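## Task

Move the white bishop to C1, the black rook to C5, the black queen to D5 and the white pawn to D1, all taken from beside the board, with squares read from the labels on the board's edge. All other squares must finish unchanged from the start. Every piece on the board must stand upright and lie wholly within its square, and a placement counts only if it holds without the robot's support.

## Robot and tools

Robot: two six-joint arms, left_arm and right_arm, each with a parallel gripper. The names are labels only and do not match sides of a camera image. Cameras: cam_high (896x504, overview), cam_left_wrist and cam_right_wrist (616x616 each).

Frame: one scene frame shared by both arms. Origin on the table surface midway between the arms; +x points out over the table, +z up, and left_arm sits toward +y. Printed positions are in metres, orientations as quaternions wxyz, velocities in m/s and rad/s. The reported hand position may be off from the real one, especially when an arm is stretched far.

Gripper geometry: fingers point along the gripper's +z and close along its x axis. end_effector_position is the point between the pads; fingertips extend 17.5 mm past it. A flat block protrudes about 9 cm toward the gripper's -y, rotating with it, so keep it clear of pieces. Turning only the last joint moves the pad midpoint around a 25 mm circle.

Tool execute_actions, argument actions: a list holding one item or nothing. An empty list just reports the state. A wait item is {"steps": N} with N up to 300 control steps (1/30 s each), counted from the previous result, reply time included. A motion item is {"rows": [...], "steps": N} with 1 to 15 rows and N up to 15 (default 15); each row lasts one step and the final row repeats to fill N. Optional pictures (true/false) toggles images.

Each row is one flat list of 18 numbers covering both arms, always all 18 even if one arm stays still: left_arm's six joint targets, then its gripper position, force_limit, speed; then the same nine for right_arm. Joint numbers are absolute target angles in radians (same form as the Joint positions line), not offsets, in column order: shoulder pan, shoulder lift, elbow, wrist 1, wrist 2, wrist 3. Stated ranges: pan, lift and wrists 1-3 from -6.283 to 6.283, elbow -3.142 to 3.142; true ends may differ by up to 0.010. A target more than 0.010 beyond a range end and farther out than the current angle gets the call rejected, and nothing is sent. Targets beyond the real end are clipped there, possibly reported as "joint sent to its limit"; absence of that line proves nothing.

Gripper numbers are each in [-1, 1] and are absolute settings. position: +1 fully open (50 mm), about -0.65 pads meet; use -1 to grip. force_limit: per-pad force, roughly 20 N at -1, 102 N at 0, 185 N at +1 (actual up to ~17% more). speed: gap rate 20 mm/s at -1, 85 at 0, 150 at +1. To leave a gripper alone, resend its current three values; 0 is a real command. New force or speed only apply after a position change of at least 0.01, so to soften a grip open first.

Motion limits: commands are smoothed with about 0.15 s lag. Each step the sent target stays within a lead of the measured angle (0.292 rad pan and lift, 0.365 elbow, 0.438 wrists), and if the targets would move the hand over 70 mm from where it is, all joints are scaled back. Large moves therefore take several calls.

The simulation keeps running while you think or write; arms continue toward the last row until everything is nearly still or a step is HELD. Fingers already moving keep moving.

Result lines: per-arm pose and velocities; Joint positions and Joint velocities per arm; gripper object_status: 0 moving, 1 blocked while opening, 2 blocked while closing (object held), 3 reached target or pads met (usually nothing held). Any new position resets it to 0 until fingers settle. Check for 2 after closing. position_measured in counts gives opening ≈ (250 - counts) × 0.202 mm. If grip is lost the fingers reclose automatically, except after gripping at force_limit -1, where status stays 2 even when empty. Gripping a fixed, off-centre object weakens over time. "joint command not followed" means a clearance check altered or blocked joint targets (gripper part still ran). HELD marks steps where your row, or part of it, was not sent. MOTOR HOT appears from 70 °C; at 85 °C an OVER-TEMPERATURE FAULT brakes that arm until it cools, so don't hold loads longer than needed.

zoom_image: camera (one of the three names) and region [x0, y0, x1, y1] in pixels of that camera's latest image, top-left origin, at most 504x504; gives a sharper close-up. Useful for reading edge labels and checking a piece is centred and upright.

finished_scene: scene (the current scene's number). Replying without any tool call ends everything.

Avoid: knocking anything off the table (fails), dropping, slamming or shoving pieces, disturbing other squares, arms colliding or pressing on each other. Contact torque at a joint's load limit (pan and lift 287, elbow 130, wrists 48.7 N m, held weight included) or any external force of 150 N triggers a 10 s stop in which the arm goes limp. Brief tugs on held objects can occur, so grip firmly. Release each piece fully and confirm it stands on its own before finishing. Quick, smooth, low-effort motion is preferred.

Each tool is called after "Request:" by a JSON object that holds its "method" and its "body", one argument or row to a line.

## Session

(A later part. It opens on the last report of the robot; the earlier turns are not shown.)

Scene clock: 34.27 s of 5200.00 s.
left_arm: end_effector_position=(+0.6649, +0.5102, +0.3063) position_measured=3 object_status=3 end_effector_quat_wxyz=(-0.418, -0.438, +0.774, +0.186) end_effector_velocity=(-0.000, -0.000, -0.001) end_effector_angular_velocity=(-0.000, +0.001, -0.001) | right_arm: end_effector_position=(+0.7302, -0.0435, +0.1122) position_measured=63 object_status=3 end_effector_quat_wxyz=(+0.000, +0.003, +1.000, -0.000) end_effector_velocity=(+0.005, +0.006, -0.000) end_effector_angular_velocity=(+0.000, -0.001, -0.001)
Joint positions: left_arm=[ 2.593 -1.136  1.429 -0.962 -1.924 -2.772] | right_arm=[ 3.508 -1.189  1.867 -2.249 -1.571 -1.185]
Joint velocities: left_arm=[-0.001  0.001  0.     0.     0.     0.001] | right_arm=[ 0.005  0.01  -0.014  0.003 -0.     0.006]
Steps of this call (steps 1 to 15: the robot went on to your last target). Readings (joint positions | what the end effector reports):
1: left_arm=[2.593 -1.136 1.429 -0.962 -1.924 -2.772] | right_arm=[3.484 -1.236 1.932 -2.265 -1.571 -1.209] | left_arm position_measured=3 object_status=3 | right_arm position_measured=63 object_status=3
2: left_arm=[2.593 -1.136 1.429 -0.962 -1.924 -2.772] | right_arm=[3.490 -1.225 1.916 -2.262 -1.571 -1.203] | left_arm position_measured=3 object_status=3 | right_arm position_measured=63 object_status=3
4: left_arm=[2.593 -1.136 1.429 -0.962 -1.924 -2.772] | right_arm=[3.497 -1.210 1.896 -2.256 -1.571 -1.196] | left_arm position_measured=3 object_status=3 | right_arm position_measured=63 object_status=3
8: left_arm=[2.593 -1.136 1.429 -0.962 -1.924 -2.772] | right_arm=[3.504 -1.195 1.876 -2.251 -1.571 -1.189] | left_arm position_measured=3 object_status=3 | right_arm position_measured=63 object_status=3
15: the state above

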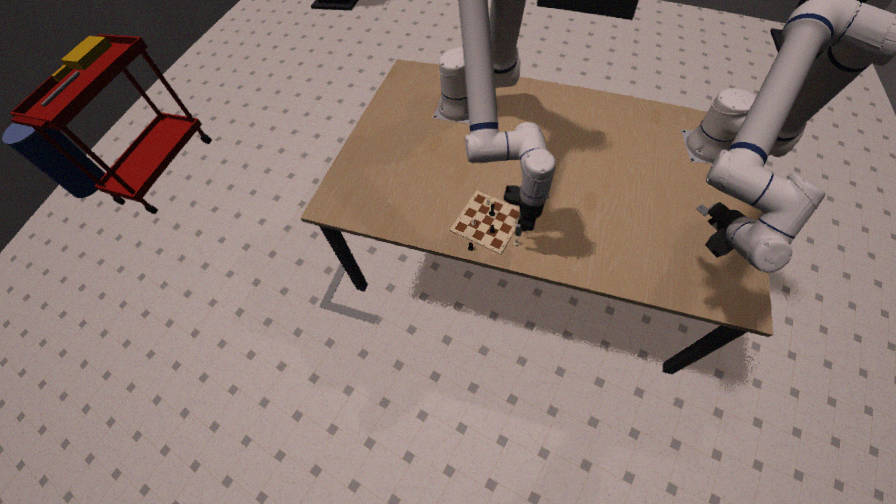

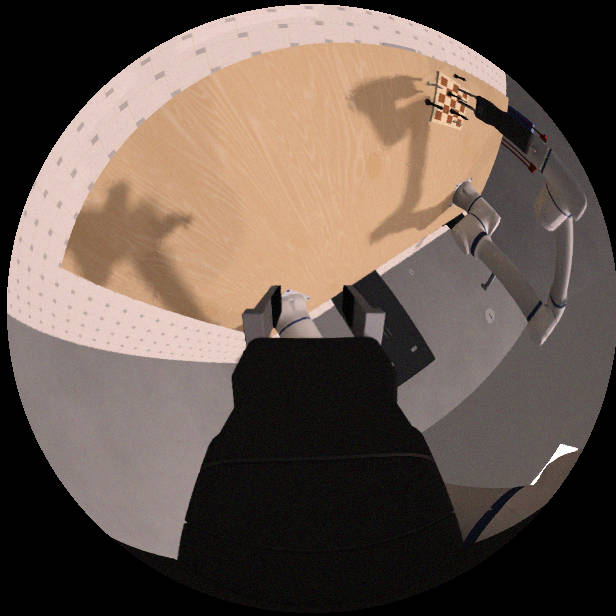

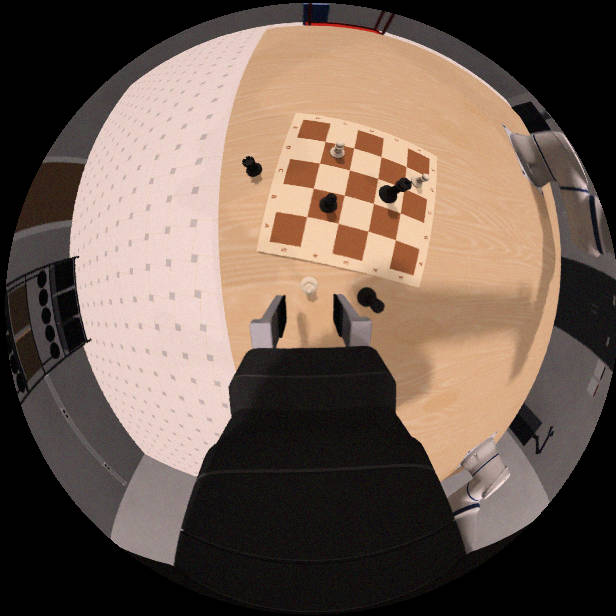

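Request:
{"method": "execute_actions", "body": {
  "actions": [
    {"rows":[[2.593,-1.136,1.429,-0.962,-1.924,-2.772,1,0,0,3.5034,-1.1055,1.9046,-2.3701,-1.571,-1.19,0.6,0,0]]}
  ],
  "pictures": false
}}

Request:
{"method": "execute_actions", "body": {
  "actions": [
    {"rows":[[2.593,-1.136,1.429,-0.962,-1.924,-2.772,1,0,0,3.5034,-1.1055,1.9046,-2.3701,-1.571,-1.19,-1,0,0]]}
  ],
  "pictures": false
}}

Request:
{"method": "execute_actions", "body": {
  "actions": [
    {"rows":[[2.593,-1.136,1.429,-0.962,-1.924,-2.772,1,0,0,3.5034,-1.22,1.845,-2.196,-1.571,-1.19,-1,0,0]]}
  ],
  "pictures": false
}}

Request:
{"method": "execute_actions", "body": {
  "actions": [
    {"rows":[[2.593,-1.136,1.429,-0.962,-1.924,-2.772,1,0,0,3.419,-1.488,2.1937,-2.2767,-1.571,-1.274,-1,0,0]]}
  ],
  "pictures": false
}}

Request:
{"method": "execute_actions", "body": {
  "actions": [
    {"steps":10}
  ],
  "pictures": false
}}

Request:
{"method": "execute_actions", "body": {
  "actions": [
    {"rows":[[2.593,-1.136,1.429,-0.962,-1.924,-2.772,1,0,0,3.419,-1.3473,2.2593,-2.483,-1.571,-1.274,-1,0,0]]}
  ]
}}

Request:
{"method": "zoom_image", "body": {
  "camera": "cam_right_wrist",
  "region": [210,200,410,370]
}}

Scene clock: 43.97 s of 5200.00 s.
left_arm: end_effector_position=(+0.6649, +0.5102, +0.3063) position_measured=3 object_status=3 end_effector_quat_wxyz=(-0.418, -0.438, +0.774, +0.186) end_effector_velocity=(+0.001, +0.000, -0.001) end_effector_angular_velocity=(+0.000, -0.000, +0.001) | right_arm: end_effector_position=(+0.7324, -0.0462, +0.0423) position_measured=63 object_status=3 end_effector_quat_wxyz=(+0.000, +0.003, +1.000, -0.000) end_effector_velocity=(+0.000, -0.001, -0.015) end_effector_angular_velocity=(+0.000, -0.002, +0.000)
Joint positions: left_arm=[ 2.593 -1.136  1.429 -0.962 -1.924 -2.772] | right_arm=[ 3.504 -1.108  1.903 -2.366 -1.571 -1.19 ]
Joint velocities: left_arm=[ 0.001  0.001 -0.001 -0.001 -0.    -0.   ] | right_arm=[-0.001  0.017  0.009 -0.028 -0.001 -0.001]
Steps of this call (steps 1 to 15: the robot went on to your last target; steps 16 to 90: nothing new was sent; then 6.20 s passed at rest; steps 91 to 105: all 15 steps of this action). Readings (joint positions | what the end effector reports):
91: left_arm=[2.593 -1.136 1.429 -0.962 -1.924 -2.772] | right_arm=[3.508 -1.187 1.865 -2.249 -1.571 -1.185] | left_arm position_measured=3 object_status=3 | right_arm position_measured=63 object_status=3
92: left_arm=[2.593 -1.136 1.429 -0.962 -1.924 -2.772] | right_arm=[3.508 -1.178 1.868 -2.265 -1.571 -1.185] | left_arm position_measured=3 object_status=3 | right_arm position_measured=63 object_status=3
94: left_arm=[2.593 -1.136 1.429 -0.962 -1.924 -2.772] | right_arm=[3.506 -1.147 1.885 -2.307 -1.571 -1.187] | left_arm position_measured=3 object_status=3 | right_arm position_measured=63 object_status=3
98: left_arm=[2.593 -1.136 1.429 -0.962 -1.924 -2.772] | right_arm=[3.504 -1.120 1.897 -2.348 -1.571 -1.189] | left_arm position_measured=3 object_status=3 | right_arm position_measured=63 object_status=3
105: the state above

Scene clock: 44.47 s of 5200.00 s.
left_arm: end_effector_position=(+0.6649, +0.5102, +0.3063) position_measured=3 object_status=3 end_effector_quat_wxyz=(-0.418, -0.438, +0.774, +0.186) end_effector_velocity=(-0.000, +0.001, +0.000) end_effector_angular_velocity=(-0.001, -0.000, +0.001) | right_arm: end_effector_position=(+0.7324, -0.0464, +0.0401) position_measured=206 object_status=0 end_effector_quat_wxyz=(+0.000, +0.003, +1.000, -0.000) end_effector_velocity=(+0.000, -0.000, -0.001) end_effector_angular_velocity=(-0.000, +0.000, +0.000)
Joint positions: left_arm=[ 2.593 -1.136  1.429 -0.962 -1.924 -2.772] | right_arm=[ 3.503 -1.106  1.905 -2.37  -1.571 -1.19 ]
Joint velocities: left_arm=[ 0.001 -0.001  0.     0.    -0.     0.001] | right_arm=[-0.     0.001 -0.    -0.    -0.    -0.   ]
Steps of this call (steps 1 to 15: all 15 steps of this action). Readings (joint positions | what the end effector reports):
1: left_arm=[2.593 -1.136 1.429 -0.962 -1.924 -2.772] | right_arm=[3.504 -1.107 1.904 -2.367 -1.571 -1.190] | left_arm position_measured=3 object_status=3 | right_arm position_measured=66 object_status=0
2: left_arm=[2.593 -1.136 1.429 -0.962 -1.924 -2.772] | right_arm=[3.503 -1.107 1.904 -2.368 -1.571 -1.190] | left_arm position_measured=3 object_status=3 | right_arm position_measured=80 object_status=0
4: left_arm=[2.593 -1.136 1.429 -0.962 -1.924 -2.772] | right_arm=[3.503 -1.106 1.904 -2.369 -1.571 -1.190] | left_arm position_measured=3 object_status=3 | right_arm position_measured=108 object_status=0
8: left_arm=[2.593 -1.136 1.429 -0.962 -1.924 -2.772] | right_arm=[3.503 -1.106 1.904 -2.370 -1.571 -1.190] | left_arm position_measured=3 object_status=3 | right_arm position_measured=164 object_status=0
15: the state above

Scene clock: 44.97 s of 5200.00 s.
left_arm: end_effector_position=(+0.6649, +0.5102, +0.3063) position_measured=3 object_status=3 end_effector_quat_wxyz=(-0.418, -0.438, +0.774, +0.186) end_effector_velocity=(+0.000, +0.000, +0.001) end_effector_angular_velocity=(-0.001, -0.002, +0.001) | right_arm: end_effector_position=(+0.7329, -0.0462, +0.1389) position_measured=206 object_status=2 end_effector_quat_wxyz=(+0.000, +0.003, +1.000, -0.000) end_effector_velocity=(-0.001, -0.001, +0.033) end_effector_angular_velocity=(+0.000, -0.002, +0.000)
Joint positions: left_arm=[ 2.593 -1.136  1.429 -0.962 -1.924 -2.772] | right_arm=[ 3.503 -1.215  1.847 -2.203 -1.571 -1.19 ]
Joint velocities: left_arm=[ 0.001 -0.001 -0.    -0.    -0.     0.   ] | right_arm=[ 0.    -0.036 -0.02   0.054 -0.001 -0.   ]
Steps of this call (steps 1 to 15: all 15 steps of this action). Readings (joint positions | what the end effector reports):
1: left_arm=[2.593 -1.136 1.429 -0.962 -1.924 -2.772] | right_arm=[3.503 -1.106 1.905 -2.370 -1.571 -1.190] | left_arm position_measured=3 object_status=3 | right_arm position_measured=206 object_status=0
2: left_arm=[2.593 -1.136 1.429 -0.962 -1.924 -2.772] | right_arm=[3.503 -1.115 1.901 -2.354 -1.571 -1.190] | left_arm position_measured=3 object_status=3 | right_arm position_measured=206 object_status=0
4: left_arm=[2.593 -1.136 1.429 -0.962 -1.924 -2.772] | right_arm=[3.503 -1.146 1.883 -2.310 -1.571 -1.190] | left_arm position_measured=3 object_status=3 | right_arm position_measured=206 object_status=2
8: left_arm=[2.593 -1.136 1.429 -0.962 -1.924 -2.772] | right_arm=[3.503 -1.192 1.860 -2.239 -1.571 -1.190] | left_arm position_measured=3 object_status=3 | right_arm position_measured=206 object_status=2
15: the state above

Scene clock: 45.47 s of 5200.00 s.
left_arm: end_effector_position=(+0.6649, +0.5102, +0.3063) position_measured=3 object_status=3 end_effector_quat_wxyz=(-0.418, -0.438, +0.774, +0.186) end_effector_velocity=(+0.000, +0.000, +0.001) end_effector_angular_velocity=(-0.001, -0.002, -0.000) | right_arm: end_effector_position=(+0.6076, -0.1457, +0.1444) position_measured=206 object_status=2 end_effector_quat_wxyz=(+0.000, +0.003, +1.000, -0.000) end_effector_velocity=(-0.149, -0.102, -0.011) end_effector_angular_velocity=(+0.001, -0.006, -0.002)
Joint positions: left_arm=[ 2.593 -1.136  1.429 -0.962 -1.924 -2.772] | right_arm=[ 3.43  -1.453  2.149 -2.267 -1.571 -1.263]
Joint velocities: left_arm=[ 0.001 -0.001 -0.001 -0.     0.     0.001] | right_arm=[-0.084 -0.267  0.338 -0.076 -0.    -0.082]
Steps of this call (steps 1 to 15: all 15 steps of this action). Readings (joint positions | what the end effector reports):
1: left_arm=[2.593 -1.136 1.429 -0.962 -1.924 -2.772] | right_arm=[3.503 -1.217 1.847 -2.201 -1.571 -1.190] | left_arm position_measured=3 object_status=3 | right_arm position_measured=206 object_status=2
2: left_arm=[2.593 -1.136 1.429 -0.962 -1.924 -2.772] | right_arm=[3.500 -1.227 1.859 -2.203 -1.571 -1.193] | left_arm position_measured=3 object_status=3 | right_arm position_measured=206 object_status=2
4: left_arm=[2.593 -1.136 1.429 -0.962 -1.924 -2.772] | right_arm=[3.488 -1.267 1.911 -2.214 -1.571 -1.205] | left_arm position_measured=3 object_status=3 | right_arm position_measured=206 object_status=2
8: left_arm=[2.593 -1.136 1.429 -0.962 -1.924 -2.772] | right_arm=[3.465 -1.340 2.004 -2.235 -1.571 -1.228] | left_arm position_measured=3 object_status=3 | right_arm position_measured=206 object_status=2
15: the state above

Scene clock: 45.80 s of 5200.00 s.
left_arm: end_effector_position=(+0.6649, +0.5102, +0.3063) position_measured=3 object_status=3 end_effector_quat_wxyz=(-0.418, -0.438, +0.774, +0.186) end_effector_velocity=(-0.000, -0.000, -0.001) end_effector_angular_velocity=(+0.001, +0.002, -0.000) | right_arm: end_effector_position=(+0.5892, -0.1578, +0.1425) position_measured=206 object_status=2 end_effector_quat_wxyz=(+0.000, +0.003, +1.000, -0.000) end_effector_velocity=(-0.011, -0.007, -0.000) end_effector_angular_velocity=(+0.000, -0.002, +0.000)
Joint positions: left_arm=[ 2.593 -1.136  1.429 -0.962 -1.924 -2.772] | right_arm=[ 3.42  -1.485  2.19  -2.276 -1.571 -1.273]
Joint velocities: left_arm=[-0.     0.001  0.001  0.    -0.    -0.   ] | right_arm=[-0.006 -0.021  0.025 -0.006 -0.    -0.006]
Steps of this call (steps 1 to 10: the robot went on to your last target). Readings (joint positions | what the end effector reports):
1: left_arm=[2.593 -1.136 1.429 -0.962 -1.924 -2.772] | right_arm=[3.427 -1.461 2.159 -2.269 -1.571 -1.266] | left_arm position_measured=3 object_status=3 | right_arm position_measured=206 object_status=2
2: left_arm=[2.593 -1.136 1.429 -0.962 -1.924 -2.772] | right_arm=[3.425 -1.467 2.167 -2.271 -1.571 -1.268] | left_arm position_measured=3 object_status=3 | right_arm position_measured=206 object_status=2
4: left_arm=[2.593 -1.136 1.429 -0.962 -1.924 -2.772] | right_arm=[3.423 -1.476 2.178 -2.273 -1.571 -1.270] | left_arm position_measured=3 object_status=3 | right_arm position_measured=206 object_status=2
8: left_arm=[2.593 -1.136 1.429 -0.962 -1.924 -2.772] | right_arm=[3.420 -1.484 2.188 -2.275 -1.571 -1.273] | left_arm position_measured=3 object_status=3 | right_arm position_measured=206 object_status=2
10: the state above

Scene clock: 46.30 s of 5200.00 s.
left_arm: end_effector_position=(+0.6649, +0.5102, +0.3063) position_measured=3 object_status=3 end_effector_quat_wxyz=(-0.418, -0.438, +0.774, +0.186) end_effector_velocity=(-0.000, +0.000, -0.001) end_effector_angular_velocity=(-0.000, +0.002, -0.001) | right_arm: end_effector_position=(+0.5884, -0.1585, +0.0515) position_measured=206 object_status=2 end_effector_quat_wxyz=(+0.000, +0.003, +1.000, -0.000) end_effector_velocity=(-0.003, -0.001, -0.028) end_effector_angular_velocity=(-0.000, +0.001, -0.000)
Joint positions: left_arm=[ 2.593 -1.136  1.429 -0.962 -1.924 -2.772] | right_arm=[ 3.419 -1.353  2.257 -2.475 -1.571 -1.274]
Joint velocities: left_arm=[0.    0.002 0.001 0.    0.    0.001] | right_arm=[-0.     0.041  0.021 -0.061  0.     0.   ]
Steps of this call (steps 1 to 15: all 15 steps of this action). Readings (joint positions | what the end effector reports):
1: left_arm=[2.593 -1.136 1.429 -0.962 -1.924 -2.772] | right_arm=[3.420 -1.486 2.191 -2.277 -1.571 -1.273] | left_arm position_measured=3 object_status=3 | right_arm position_measured=206 object_status=2
2: left_arm=[2.593 -1.136 1.429 -0.962 -1.924 -2.772] | right_arm=[3.420 -1.477 2.196 -2.293 -1.571 -1.273] | left_arm position_measured=3 object_status=3 | right_arm position_measured=206 object_status=2
4: left_arm=[2.593 -1.136 1.429 -0.962 -1.924 -2.772] | right_arm=[3.419 -1.437 2.216 -2.349 -1.571 -1.274] | left_arm position_measured=3 object_status=3 | right_arm position_measured=206 object_status=2
8: left_arm=[2.593 -1.136 1.429 -0.962 -1.924 -2.772] | right_arm=[3.419 -1.380 2.243 -2.434 -1.571 -1.274] | left_arm position_measured=3 object_status=3 | right_arm position_measured=206 object_status=2
15: the state above

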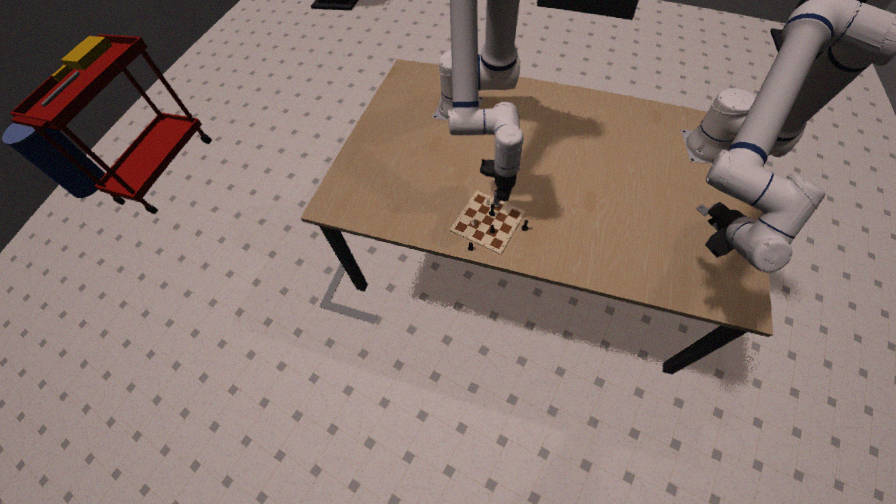

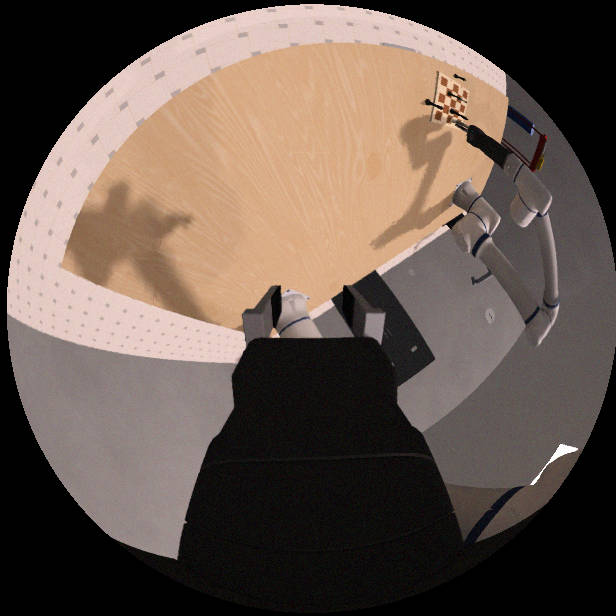

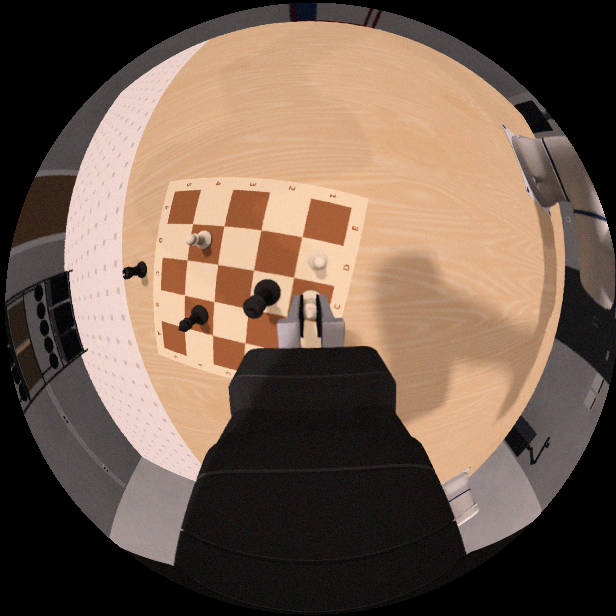

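Region (210, 200, 410, 370) of cam_right_wrist's 616x616 image, scaled by 2.520, with more detail than that image has; it fills the top 428 rows of this view, and the rest is white.

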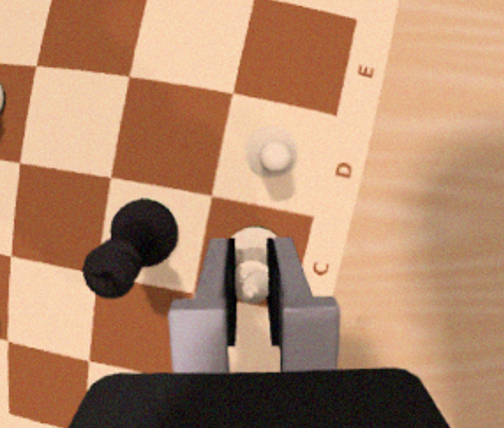

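Request:
{"method": "execute_actions", "body": {
  "actions": [
    {"rows":[[2.593,-1.136,1.429,-0.962,-1.924,-2.772,1,0,0,3.419,-1.3473,2.2593,-2.483,-1.571,-1.274,0,0,-0.5]]}
  ],
  "pictures": false
}}

Request:
{"method": "execute_actions", "body": {
  "actions": [
    {"rows":[[2.593,-1.136,1.429,-0.962,-1.924,-2.772,1,0,0,3.419,-1.488,2.1937,-2.2767,-1.571,-1.274,0,0,-0.5]]}
  ],
  "pictures": false
}}

Request:
{"method": "execute_actions", "body": {
  "actions": [
    {"rows":[[2.593,-1.136,1.429,-0.962,-1.924,-2.772,1,0,0,3.5608,-1.2596,1.9713,-2.2827,-1.571,-1.132,0.6,0,0]]}
  ],
  "pictures": false
}}

Request:
{"method": "execute_actions", "body": {
  "actions": [
    {"steps":12}
  ]
}}

Scene clock: 52.00 s of 5200.00 s.
left_arm: end_effector_position=(+0.6649, +0.5102, +0.3063) position_measured=3 object_status=3 end_effector_quat_wxyz=(-0.418, -0.438, +0.774, +0.186) end_effector_velocity=(+0.000, -0.001, -0.000) end_effector_angular_velocity=(-0.000, -0.000, -0.001) | right_arm: end_effector_position=(+0.5880, -0.1587, +0.0479) position_measured=152 object_status=3 end_effector_quat_wxyz=(+0.000, +0.003, +1.000, -0.000) end_effector_velocity=(+0.000, -0.000, -0.000) end_effector_angular_velocity=(-0.000, +0.000, -0.000)
Joint positions: left_arm=[ 2.593 -1.136  1.429 -0.962 -1.924 -2.772] | right_arm=[ 3.419 -1.347  2.259 -2.483 -1.571 -1.274]
Joint velocities: left_arm=[-0.001  0.001 -0.001 -0.     0.     0.001] | right_arm=[-0.     0.001 -0.     0.    -0.     0.   ]
Steps of this call (steps 1 to 15: the robot went on to your last target; steps 16 to 90: nothing new was sent; then 2.20 s passed at rest; steps 91 to 105: all 15 steps of this action). Readings (joint positions | what the end effector reports):
91: left_arm=[2.593 -1.136 1.429 -0.962 -1.924 -2.772] | right_arm=[3.419 -1.347 2.259 -2.483 -1.571 -1.274] | left_arm position_measured=3 object_status=3 | right_arm position_measured=204 object_status=0
92: left_arm=[2.593 -1.136 1.429 -0.962 -1.924 -2.772] | right_arm=[3.419 -1.347 2.259 -2.483 -1.571 -1.274] | left_arm position_measured=3 object_status=3 | right_arm position_measured=195 object_status=0
94: left_arm=[2.593 -1.136 1.429 -0.962 -1.924 -2.772] | right_arm=[3.419 -1.347 2.259 -2.483 -1.571 -1.274] | left_arm position_measured=3 object_status=3 | right_arm position_measured=178 object_status=0
98: left_arm=[2.593 -1.136 1.429 -0.962 -1.924 -2.772] | right_arm=[3.419 -1.347 2.259 -2.483 -1.571 -1.274] | left_arm position_measured=3 object_status=3 | right_arm position_measured=152 object_status=0
105: the state above

Scene clock: 52.50 s of 5200.00 s.
left_arm: end_effector_position=(+0.6649, +0.5102, +0.3063) position_measured=3 object_status=3 end_effector_quat_wxyz=(-0.418, -0.438, +0.774, +0.186) end_effector_velocity=(-0.000, +0.001, -0.000) end_effector_angular_velocity=(+0.000, +0.001, +0.001) | right_arm: end_effector_position=(+0.5880, -0.1587, +0.1385) position_measured=152 object_status=3 end_effector_quat_wxyz=(+0.000, +0.003, +1.000, -0.000) end_effector_velocity=(-0.001, -0.000, +0.031) end_effector_angular_velocity=(+0.001, -0.004, -0.000)
Joint positions: left_arm=[ 2.593 -1.136  1.429 -0.962 -1.924 -2.772] | right_arm=[ 3.419 -1.482  2.196 -2.285 -1.571 -1.274]
Joint velocities: left_arm=[ 0.001 -0.     0.001  0.001  0.     0.   ] | right_arm=[ 0.    -0.043 -0.022  0.061 -0.     0.   ]
Steps of this call (steps 1 to 15: all 15 steps of this action). Readings (joint positions | what the end effector reports):
1: left_arm=[2.593 -1.136 1.429 -0.962 -1.924 -2.772] | right_arm=[3.419 -1.348 2.259 -2.483 -1.571 -1.274] | left_arm position_measured=3 object_status=3 | right_arm position_measured=152 object_status=3
2: left_arm=[2.593 -1.136 1.429 -0.962 -1.924 -2.772] | right_arm=[3.419 -1.357 2.256 -2.467 -1.571 -1.274] | left_arm position_measured=3 object_status=3 | right_arm position_measured=152 object_status=3
4: left_arm=[2.593 -1.136 1.429 -0.962 -1.924 -2.772] | right_arm=[3.419 -1.398 2.235 -2.410 -1.571 -1.274] | left_arm position_measured=3 object_status=3 | right_arm position_measured=152 object_status=3
8: left_arm=[2.593 -1.136 1.429 -0.962 -1.924 -2.772] | right_arm=[3.419 -1.455 2.209 -2.326 -1.571 -1.274] | left_arm position_measured=3 object_status=3 | right_arm position_measured=152 object_status=3
15: the state above

Scene clock: 53.00 s of 5200.00 s.
left_arm: end_effector_position=(+0.6649, +0.5102, +0.3063) position_measured=3 object_status=3 end_effector_quat_wxyz=(-0.418, -0.438, +0.774, +0.186) end_effector_velocity=(-0.000, -0.001, -0.001) end_effector_angular_velocity=(+0.001, +0.001, -0.001) | right_arm: end_effector_position=(+0.6525, -0.0415, +0.1154) position_measured=63 object_status=3 end_effector_quat_wxyz=(+0.000, +0.003, +1.000, -0.000) end_effector_velocity=(+0.032, +0.080, -0.023) end_effector_angular_velocity=(+0.000, -0.000, -0.001)
Joint positions: left_arm=[ 2.593 -1.136  1.429 -0.962 -1.924 -2.772] | right_arm=[ 3.55  -1.277  1.988 -2.283 -1.571 -1.143]
Joint velocities: left_arm=[-0.001  0.001 -0.     0.     0.    -0.001] | right_arm=[ 0.082  0.13  -0.13  -0.     0.     0.083]
Steps of this call (steps 1 to 15: all 15 steps of this action). Readings (joint positions | what the end effector reports):
1: left_arm=[2.593 -1.136 1.429 -0.962 -1.924 -2.772] | right_arm=[3.419 -1.483 2.195 -2.283 -1.571 -1.274] | left_arm position_measured=3 object_status=3 | right_arm position_measured=149 object_status=0
2: left_arm=[2.593 -1.136 1.429 -0.962 -1.924 -2.772] | right_arm=[3.426 -1.474 2.185 -2.282 -1.571 -1.268] | left_arm position_measured=3 object_status=3 | right_arm position_measured=135 object_status=0
4: left_arm=[2.593 -1.136 1.429 -0.962 -1.924 -2.772] | right_arm=[3.451 -1.433 2.144 -2.282 -1.571 -1.242] | left_arm position_measured=3 object_status=3 | right_arm position_measured=106 object_status=0
8: left_arm=[2.593 -1.136 1.429 -0.962 -1.924 -2.772] | right_arm=[3.499 -1.358 2.069 -2.282 -1.571 -1.194] | left_arm position_measured=3 object_status=3 | right_arm position_measured=63 object_status=0
15: the state above

Scene clock: 53.40 s of 5200.00 s.
left_arm: end_effector_position=(+0.6649, +0.5102, +0.3063) position_measured=3 object_status=3 end_effector_quat_wxyz=(-0.418, -0.438, +0.774, +0.186) end_effector_velocity=(+0.000, -0.001, +0.001) end_effector_angular_velocity=(-0.001, -0.001, -0.001) | right_arm: end_effector_position=(+0.6564, -0.0315, +0.1124) position_measured=63 object_status=3 end_effector_quat_wxyz=(+0.000, +0.003, +1.000, -0.000) end_effector_velocity=(+0.001, +0.004, +0.000) end_effector_angular_velocity=(+0.001, -0.002, -0.001)
Joint positions: left_arm=[ 2.593 -1.136  1.429 -0.962 -1.924 -2.772] | right_arm=[ 3.56  -1.26   1.972 -2.283 -1.571 -1.132]
Joint velocities: left_arm=[-0.001 -0.001 -0.001  0.     0.     0.001] | right_arm=[ 0.004  0.003 -0.006 -0.    -0.     0.005]
Steps of this call (steps 1 to 12: the robot went on to your last target). Readings (joint positions | what the end effector reports):
1: left_arm=[2.593 -1.136 1.429 -0.962 -1.924 -2.772] | right_arm=[3.553 -1.273 1.984 -2.283 -1.571 -1.140] | left_arm position_measured=3 object_status=3 | right_arm position_measured=63 object_status=3
2: left_arm=[2.593 -1.136 1.429 -0.962 -1.924 -2.772] | right_arm=[3.554 -1.270 1.981 -2.283 -1.571 -1.138] | left_arm position_measured=3 object_status=3 | right_arm position_measured=63 object_status=3
4: left_arm=[2.593 -1.136 1.429 -0.962 -1.924 -2.772] | right_arm=[3.557 -1.266 1.977 -2.283 -1.571 -1.136] | left_arm position_measured=3 object_status=3 | right_arm position_measured=63 object_status=3
8: left_arm=[2.593 -1.136 1.429 -0.962 -1.924 -2.772] | right_arm=[3.559 -1.262 1.973 -2.283 -1.571 -1.133] | left_arm position_measured=3 object_status=3 | right_arm position_measured=63 object_status=3
12: the state above

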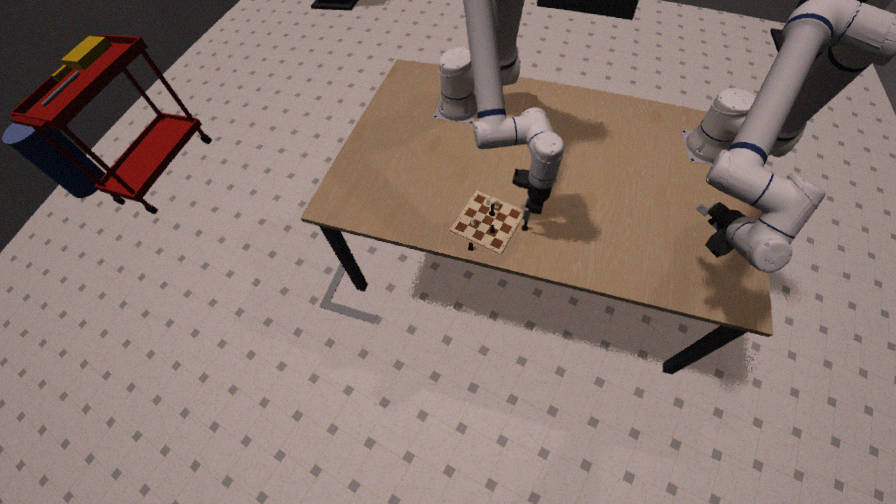

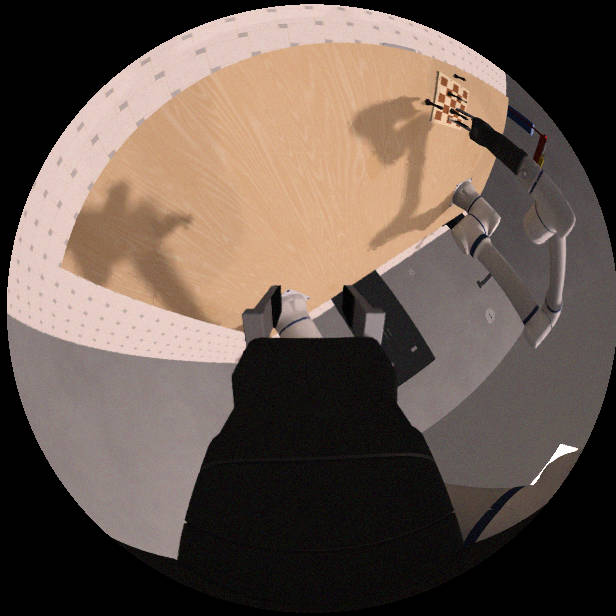

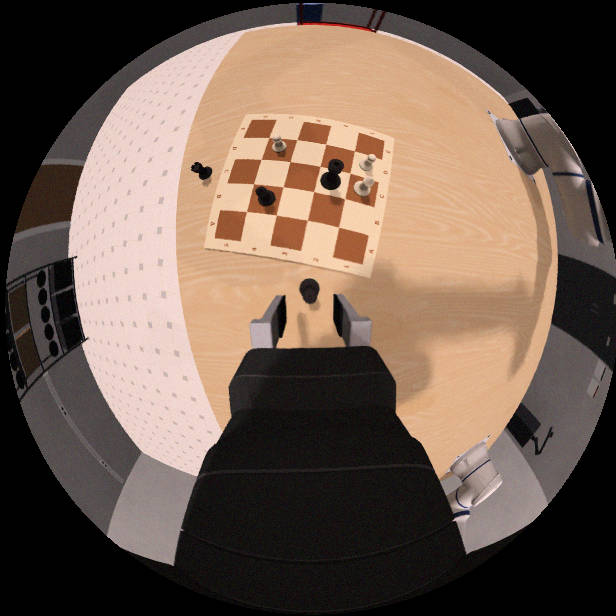

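Request:
{"method": "execute_actions", "body": {
  "actions": [
    {"rows":[[2.593,-1.136,1.429,-0.962,-1.924,-2.772,1,0,0,3.5608,-1.1762,2.0083,-2.4031,-1.571,-1.132,0.6,0,0]]}
  ],
  "pictures": false
}}

Request:
{"method": "execute_actions", "body": {
  "actions": [
    {"rows":[[2.593,-1.136,1.429,-0.962,-1.924,-2.772,1,0,0,3.5608,-1.1762,2.0083,-2.4031,-1.571,-1.132,-1,0,0]]}
  ],
  "pictures": false
}}

Request:
{"method": "execute_actions", "body": {
  "actions": [
    {"rows":[[2.593,-1.136,1.429,-0.962,-1.924,-2.772,1,0,0,3.5608,-1.295,1.951,-2.227,-1.571,-1.132,-1,0,0]]}
  ],
  "pictures": false
}}

Request:
{"method": "execute_actions", "body": {
  "actions": [
    {"rows":[[2.593,-1.136,1.429,-0.962,-1.924,-2.772,1,0,0,3.2625,-1.3371,2.0094,-2.2433,-1.571,-1.4305,-1,0,0]]}
  ],
  "pictures": false
}}

Request:
{"method": "execute_actions", "body": {
  "actions": [
    {"steps":12}
  ],
  "pictures": false
}}

Request:
{"method": "execute_actions", "body": {
  "actions": [
    {"rows":[[2.593,-1.136,1.429,-0.962,-1.924,-2.772,1,0,0,3.2625,-1.2253,2.065,-2.4107,-1.571,-1.4305,-1,0,0]]}
  ]
}}

Request:
{"method": "zoom_image", "body": {
  "camera": "cam_right_wrist",
  "region": [210,200,410,370]
}}

Scene clock: 64.50 s of 5200.00 s.
left_arm: end_effector_position=(+0.6649, +0.5102, +0.3063) position_measured=3 object_status=3 end_effector_quat_wxyz=(-0.418, -0.438, +0.774, +0.186) end_effector_velocity=(+0.000, -0.001, +0.000) end_effector_angular_velocity=(+0.001, -0.001, -0.001) | right_arm: end_effector_position=(+0.6569, -0.0308, +0.0473) position_measured=63 object_status=3 end_effector_quat_wxyz=(+0.000, +0.003, +1.000, -0.000) end_effector_velocity=(-0.001, -0.000, -0.016) end_effector_angular_velocity=(-0.000, +0.002, -0.001)
Joint positions: left_arm=[ 2.593 -1.136  1.429 -0.962 -1.924 -2.772] | right_arm=[ 3.561 -1.179  2.007 -2.4   -1.571 -1.132]
Joint velocities: left_arm=[-0.001 -0.    -0.001 -0.     0.    -0.001] | right_arm=[-0.     0.021  0.009 -0.027  0.001  0.001]
Steps of this call (steps 1 to 30: the robot went on to your last target; steps 31 to 100: nothing new was sent; then 7.27 s passed at rest; steps 101 to 115: all 15 steps of this action). Readings (joint positions | what the end effector reports):
101: left_arm=[2.593 -1.136 1.429 -0.962 -1.924 -2.772] | right_arm=[3.561 -1.259 1.971 -2.283 -1.571 -1.132] | left_arm position_measured=3 object_status=3 | right_arm position_measured=63 object_status=3
102: left_arm=[2.593 -1.136 1.429 -0.962 -1.924 -2.772] | right_arm=[3.561 -1.250 1.974 -2.299 -1.571 -1.132] | left_arm position_measured=3 object_status=3 | right_arm position_measured=63 object_status=3
104: left_arm=[2.593 -1.136 1.429 -0.962 -1.924 -2.772] | right_arm=[3.561 -1.218 1.990 -2.341 -1.571 -1.132] | left_arm position_measured=3 object_status=3 | right_arm position_measured=63 object_status=3
108: left_arm=[2.593 -1.136 1.429 -0.962 -1.924 -2.772] | right_arm=[3.561 -1.191 2.002 -2.381 -1.571 -1.132] | left_arm position_measured=3 object_status=3 | right_arm position_measured=63 object_status=3
115: the state above

Scene clock: 65.00 s of 5200.00 s.
left_arm: end_effector_position=(+0.6649, +0.5102, +0.3063) position_measured=3 object_status=3 end_effector_quat_wxyz=(-0.418, -0.438, +0.774, +0.186) end_effector_velocity=(-0.001, +0.000, +0.001) end_effector_angular_velocity=(-0.000, -0.000, -0.000) | right_arm: end_effector_position=(+0.6568, -0.0309, +0.0453) position_measured=191 object_status=0 end_effector_quat_wxyz=(+0.000, +0.003, +1.000, -0.000) end_effector_velocity=(+0.000, -0.000, +0.000) end_effector_angular_velocity=(-0.001, -0.001, +0.000)
Joint positions: left_arm=[ 2.593 -1.136  1.429 -0.962 -1.924 -2.772] | right_arm=[ 3.561 -1.176  2.008 -2.403 -1.571 -1.132]
Joint velocities: left_arm=[-0.    -0.001  0.     0.001 -0.     0.   ] | right_arm=[-0.    -0.001  0.    -0.001 -0.001 -0.   ]
Steps of this call (steps 1 to 15: all 15 steps of this action). Readings (joint positions | what the end effector reports):
1: left_arm=[2.593 -1.136 1.429 -0.962 -1.924 -2.772] | right_arm=[3.561 -1.178 2.007 -2.400 -1.571 -1.132] | left_arm position_measured=3 object_status=3 | right_arm position_measured=66 object_status=0
2: left_arm=[2.593 -1.136 1.429 -0.962 -1.924 -2.772] | right_arm=[3.561 -1.178 2.008 -2.401 -1.571 -1.132] | left_arm position_measured=3 object_status=3 | right_arm position_measured=80 object_status=0
4: left_arm=[2.593 -1.136 1.429 -0.962 -1.924 -2.772] | right_arm=[3.561 -1.177 2.008 -2.402 -1.571 -1.132] | left_arm position_measured=3 object_status=3 | right_arm position_measured=108 object_status=0
8: left_arm=[2.593 -1.136 1.429 -0.962 -1.924 -2.772] | right_arm=[3.561 -1.177 2.008 -2.403 -1.571 -1.132] | left_arm position_measured=3 object_status=3 | right_arm position_measured=164 object_status=0
15: the state above

Scene clock: 65.50 s of 5200.00 s.
left_arm: end_effector_position=(+0.6649, +0.5102, +0.3063) position_measured=3 object_status=3 end_effector_quat_wxyz=(-0.418, -0.438, +0.774, +0.186) end_effector_velocity=(+0.000, +0.001, +0.001) end_effector_angular_velocity=(-0.001, -0.002, -0.001) | right_arm: end_effector_position=(+0.6562, -0.0312, +0.1393) position_measured=191 object_status=2 end_effector_quat_wxyz=(+0.000, +0.003, +1.000, -0.000) end_effector_velocity=(-0.001, -0.000, +0.030) end_effector_angular_velocity=(+0.001, -0.001, -0.000)
Joint positions: left_arm=[ 2.593 -1.136  1.429 -0.962 -1.924 -2.772] | right_arm=[ 3.561 -1.29   1.953 -2.234 -1.571 -1.132]
Joint velocities: left_arm=[ 0.001 -0.002 -0.001  0.     0.001  0.001] | right_arm=[ 0.    -0.035 -0.019  0.052  0.001  0.001]
Steps of this call (steps 1 to 15: all 15 steps of this action). Readings (joint positions | what the end effector reports):
1: left_arm=[2.593 -1.136 1.429 -0.962 -1.924 -2.772] | right_arm=[3.561 -1.177 2.008 -2.403 -1.571 -1.132] | left_arm position_measured=3 object_status=3 | right_arm position_measured=191 object_status=2
2: left_arm=[2.593 -1.136 1.429 -0.962 -1.924 -2.772] | right_arm=[3.561 -1.186 2.005 -2.387 -1.571 -1.132] | left_arm position_measured=3 object_status=3 | right_arm position_measured=191 object_status=2
4: left_arm=[2.593 -1.136 1.429 -0.962 -1.924 -2.772] | right_arm=[3.561 -1.220 1.987 -2.340 -1.571 -1.132] | left_arm position_measured=3 object_status=3 | right_arm position_measured=191 object_status=2
8: left_arm=[2.593 -1.136 1.429 -0.962 -1.924 -2.772] | right_arm=[3.561 -1.267 1.965 -2.269 -1.571 -1.132] | left_arm position_measured=3 object_status=3 | right_arm position_measured=191 object_status=2
15: the state above

Scene clock: 66.00 s of 5200.00 s.
left_arm: end_effector_position=(+0.6649, +0.5102, +0.3063) position_measured=3 object_status=3 end_effector_quat_wxyz=(-0.418, -0.438, +0.774, +0.186) end_effector_velocity=(+0.000, -0.001, -0.001) end_effector_angular_velocity=(+0.000, +0.000, -0.002) | right_arm: end_effector_position=(+0.7256, -0.1880, +0.1421) position_measured=191 object_status=2 end_effector_quat_wxyz=(+0.000, +0.003, +1.000, -0.000) end_effector_velocity=(+0.105, -0.340, +0.002) end_effector_angular_velocity=(-0.001, +0.001, -0.004)
Joint positions: left_arm=[ 2.593 -1.136  1.429 -0.962 -1.924 -2.772] | right_arm=[ 3.325 -1.328  1.997 -2.241 -1.571 -1.368]
Joint velocities: left_arm=[-0.002  0.001 -0.    -0.     0.     0.   ] | right_arm=[-0.495 -0.075  0.095 -0.019 -0.001 -0.491]
Steps of this call (steps 1 to 15: all 15 steps of this action). Readings (joint positions | what the end effector reports):
1: left_arm=[2.593 -1.136 1.429 -0.962 -1.924 -2.772] | right_arm=[3.560 -1.291 1.953 -2.232 -1.571 -1.132] | left_arm position_measured=3 object_status=3 | right_arm position_measured=191 object_status=2
2: left_arm=[2.593 -1.136 1.429 -0.962 -1.924 -2.772] | right_arm=[3.551 -1.294 1.954 -2.232 -1.571 -1.143] | left_arm position_measured=3 object_status=3 | right_arm position_measured=191 object_status=2
4: left_arm=[2.593 -1.136 1.429 -0.962 -1.924 -2.772] | right_arm=[3.514 -1.299 1.961 -2.233 -1.571 -1.180] | left_arm position_measured=3 object_status=3 | right_arm position_measured=191 object_status=2
8: left_arm=[2.593 -1.136 1.429 -0.962 -1.924 -2.772] | right_arm=[3.446 -1.309 1.974 -2.236 -1.571 -1.247] | left_arm position_measured=3 object_status=3 | right_arm position_measured=191 object_status=2
15: the state above

Scene clock: 66.40 s of 5200.00 s.
left_arm: end_effector_position=(+0.6649, +0.5102, +0.3063) position_measured=3 object_status=3 end_effector_quat_wxyz=(-0.418, -0.438, +0.774, +0.186) end_effector_velocity=(+0.000, -0.002, -0.000) end_effector_angular_velocity=(-0.001, -0.001, -0.003) | right_arm: end_effector_position=(+0.7370, -0.2293, +0.1424) position_measured=191 object_status=2 end_effector_quat_wxyz=(+0.000, +0.003, +1.000, -0.000) end_effector_velocity=(+0.003, -0.015, -0.000) end_effector_angular_velocity=(-0.001, +0.001, +0.000)
Joint positions: left_arm=[ 2.593 -1.136  1.429 -0.962 -1.924 -2.772] | right_arm=[ 3.265 -1.337  2.009 -2.243 -1.571 -1.428]
Joint velocities: left_arm=[-0.002  0.001 -0.001 -0.     0.     0.001] | right_arm=[-0.022 -0.003  0.005 -0.001 -0.    -0.022]
Steps of this call (steps 1 to 12: the robot went on to your last target). Readings (joint positions | what the end effector reports):
1: left_arm=[2.593 -1.136 1.429 -0.962 -1.924 -2.772] | right_arm=[3.311 -1.330 2.000 -2.241 -1.571 -1.382] | left_arm position_measured=3 object_status=3 | right_arm position_measured=191 object_status=2
2: left_arm=[2.593 -1.136 1.429 -0.962 -1.924 -2.772] | right_arm=[3.300 -1.331 2.002 -2.242 -1.571 -1.393] | left_arm position_measured=3 object_status=3 | right_arm position_measured=191 object_status=2
4: left_arm=[2.593 -1.136 1.429 -0.962 -1.924 -2.772] | right_arm=[3.285 -1.334 2.005 -2.242 -1.571 -1.408] | left_arm position_measured=3 object_status=3 | right_arm position_measured=191 object_status=2
8: left_arm=[2.593 -1.136 1.429 -0.962 -1.924 -2.772] | right_arm=[3.270 -1.336 2.008 -2.243 -1.571 -1.423] | left_arm position_measured=3 object_status=3 | right_arm position_measured=191 object_status=2
12: the state above

Scene clock: 66.90 s of 5200.00 s.
left_arm: end_effector_position=(+0.6649, +0.5102, +0.3063) position_measured=3 object_status=3 end_effector_quat_wxyz=(-0.418, -0.438, +0.774, +0.186) end_effector_velocity=(-0.001, +0.000, -0.001) end_effector_angular_velocity=(+0.000, +0.002, -0.000) | right_arm: end_effector_position=(+0.7381, -0.2311, +0.0565) position_measured=191 object_status=2 end_effector_quat_wxyz=(+0.000, +0.003, +1.000, -0.000) end_effector_velocity=(-0.001, -0.000, -0.023) end_effector_angular_velocity=(+0.001, -0.001, -0.001)
Joint positions: left_arm=[ 2.593 -1.136  1.429 -0.962 -1.924 -2.772] | right_arm=[ 3.263 -1.229  2.063 -2.405 -1.571 -1.43 ]
Joint velocities: left_arm=[ 0.     0.     0.002  0.    -0.     0.001] | right_arm=[-0.001  0.031  0.014 -0.046  0.001 -0.   ]
Steps of this call (steps 1 to 15: all 15 steps of this action). Readings (joint positions | what the end effector reports):
1: left_arm=[2.593 -1.136 1.429 -0.962 -1.924 -2.772] | right_arm=[3.265 -1.337 2.009 -2.244 -1.571 -1.428] | left_arm position_measured=3 object_status=3 | right_arm position_measured=191 object_status=2
2: left_arm=[2.593 -1.136 1.429 -0.962 -1.924 -2.772] | right_arm=[3.264 -1.327 2.013 -2.260 -1.571 -1.429] | left_arm position_measured=3 object_status=3 | right_arm position_measured=191 object_status=2
4: left_arm=[2.593 -1.136 1.429 -0.962 -1.924 -2.772] | right_arm=[3.264 -1.293 2.032 -2.309 -1.571 -1.429] | left_arm position_measured=3 object_status=3 | right_arm position_measured=191 object_status=2
8: left_arm=[2.593 -1.136 1.429 -0.962 -1.924 -2.772] | right_arm=[3.263 -1.249 2.053 -2.374 -1.571 -1.430] | left_arm position_measured=3 object_status=3 | right_arm position_measured=191 object_status=2
15: the state above

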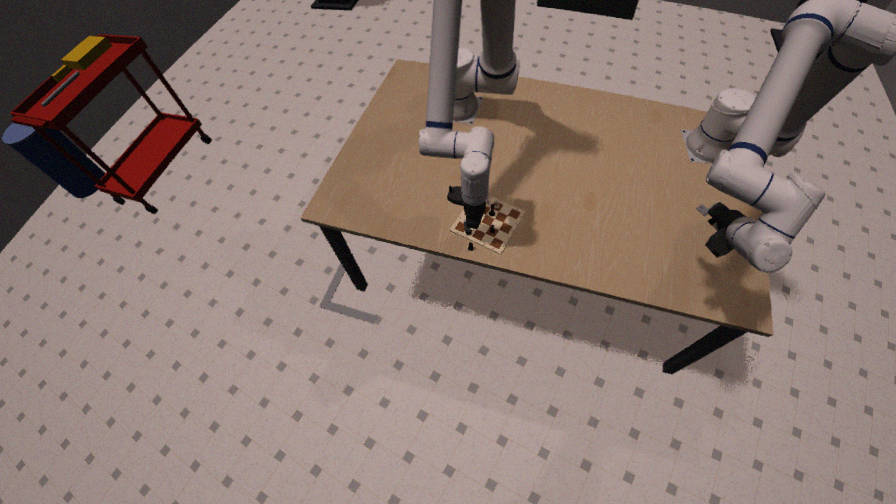

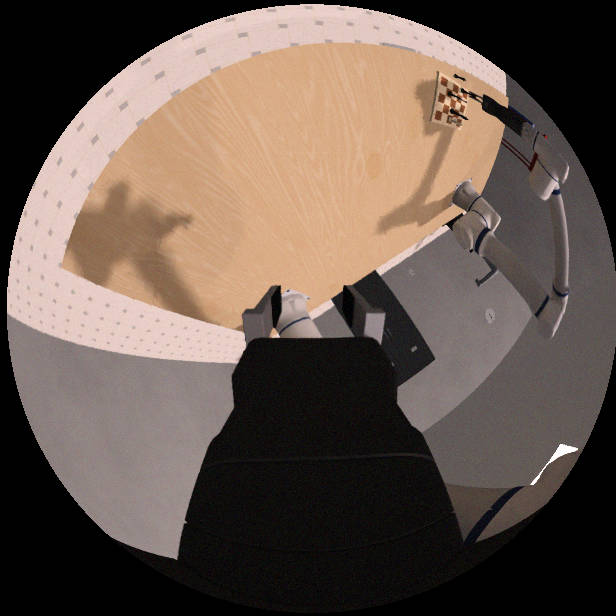

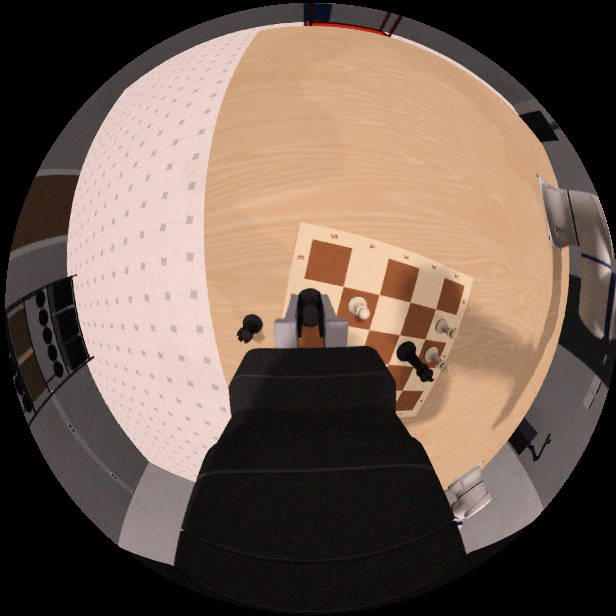

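Region (210, 200, 410, 370) of cam_right_wrist's 616x616 image, scaled by 2.520, with more detail than that image has; it fills the top 428 rows of this view, and the rest is white.

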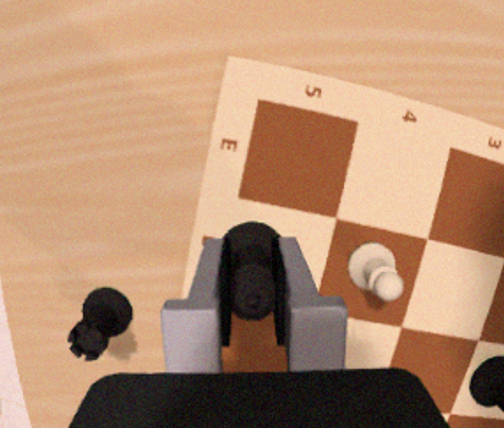

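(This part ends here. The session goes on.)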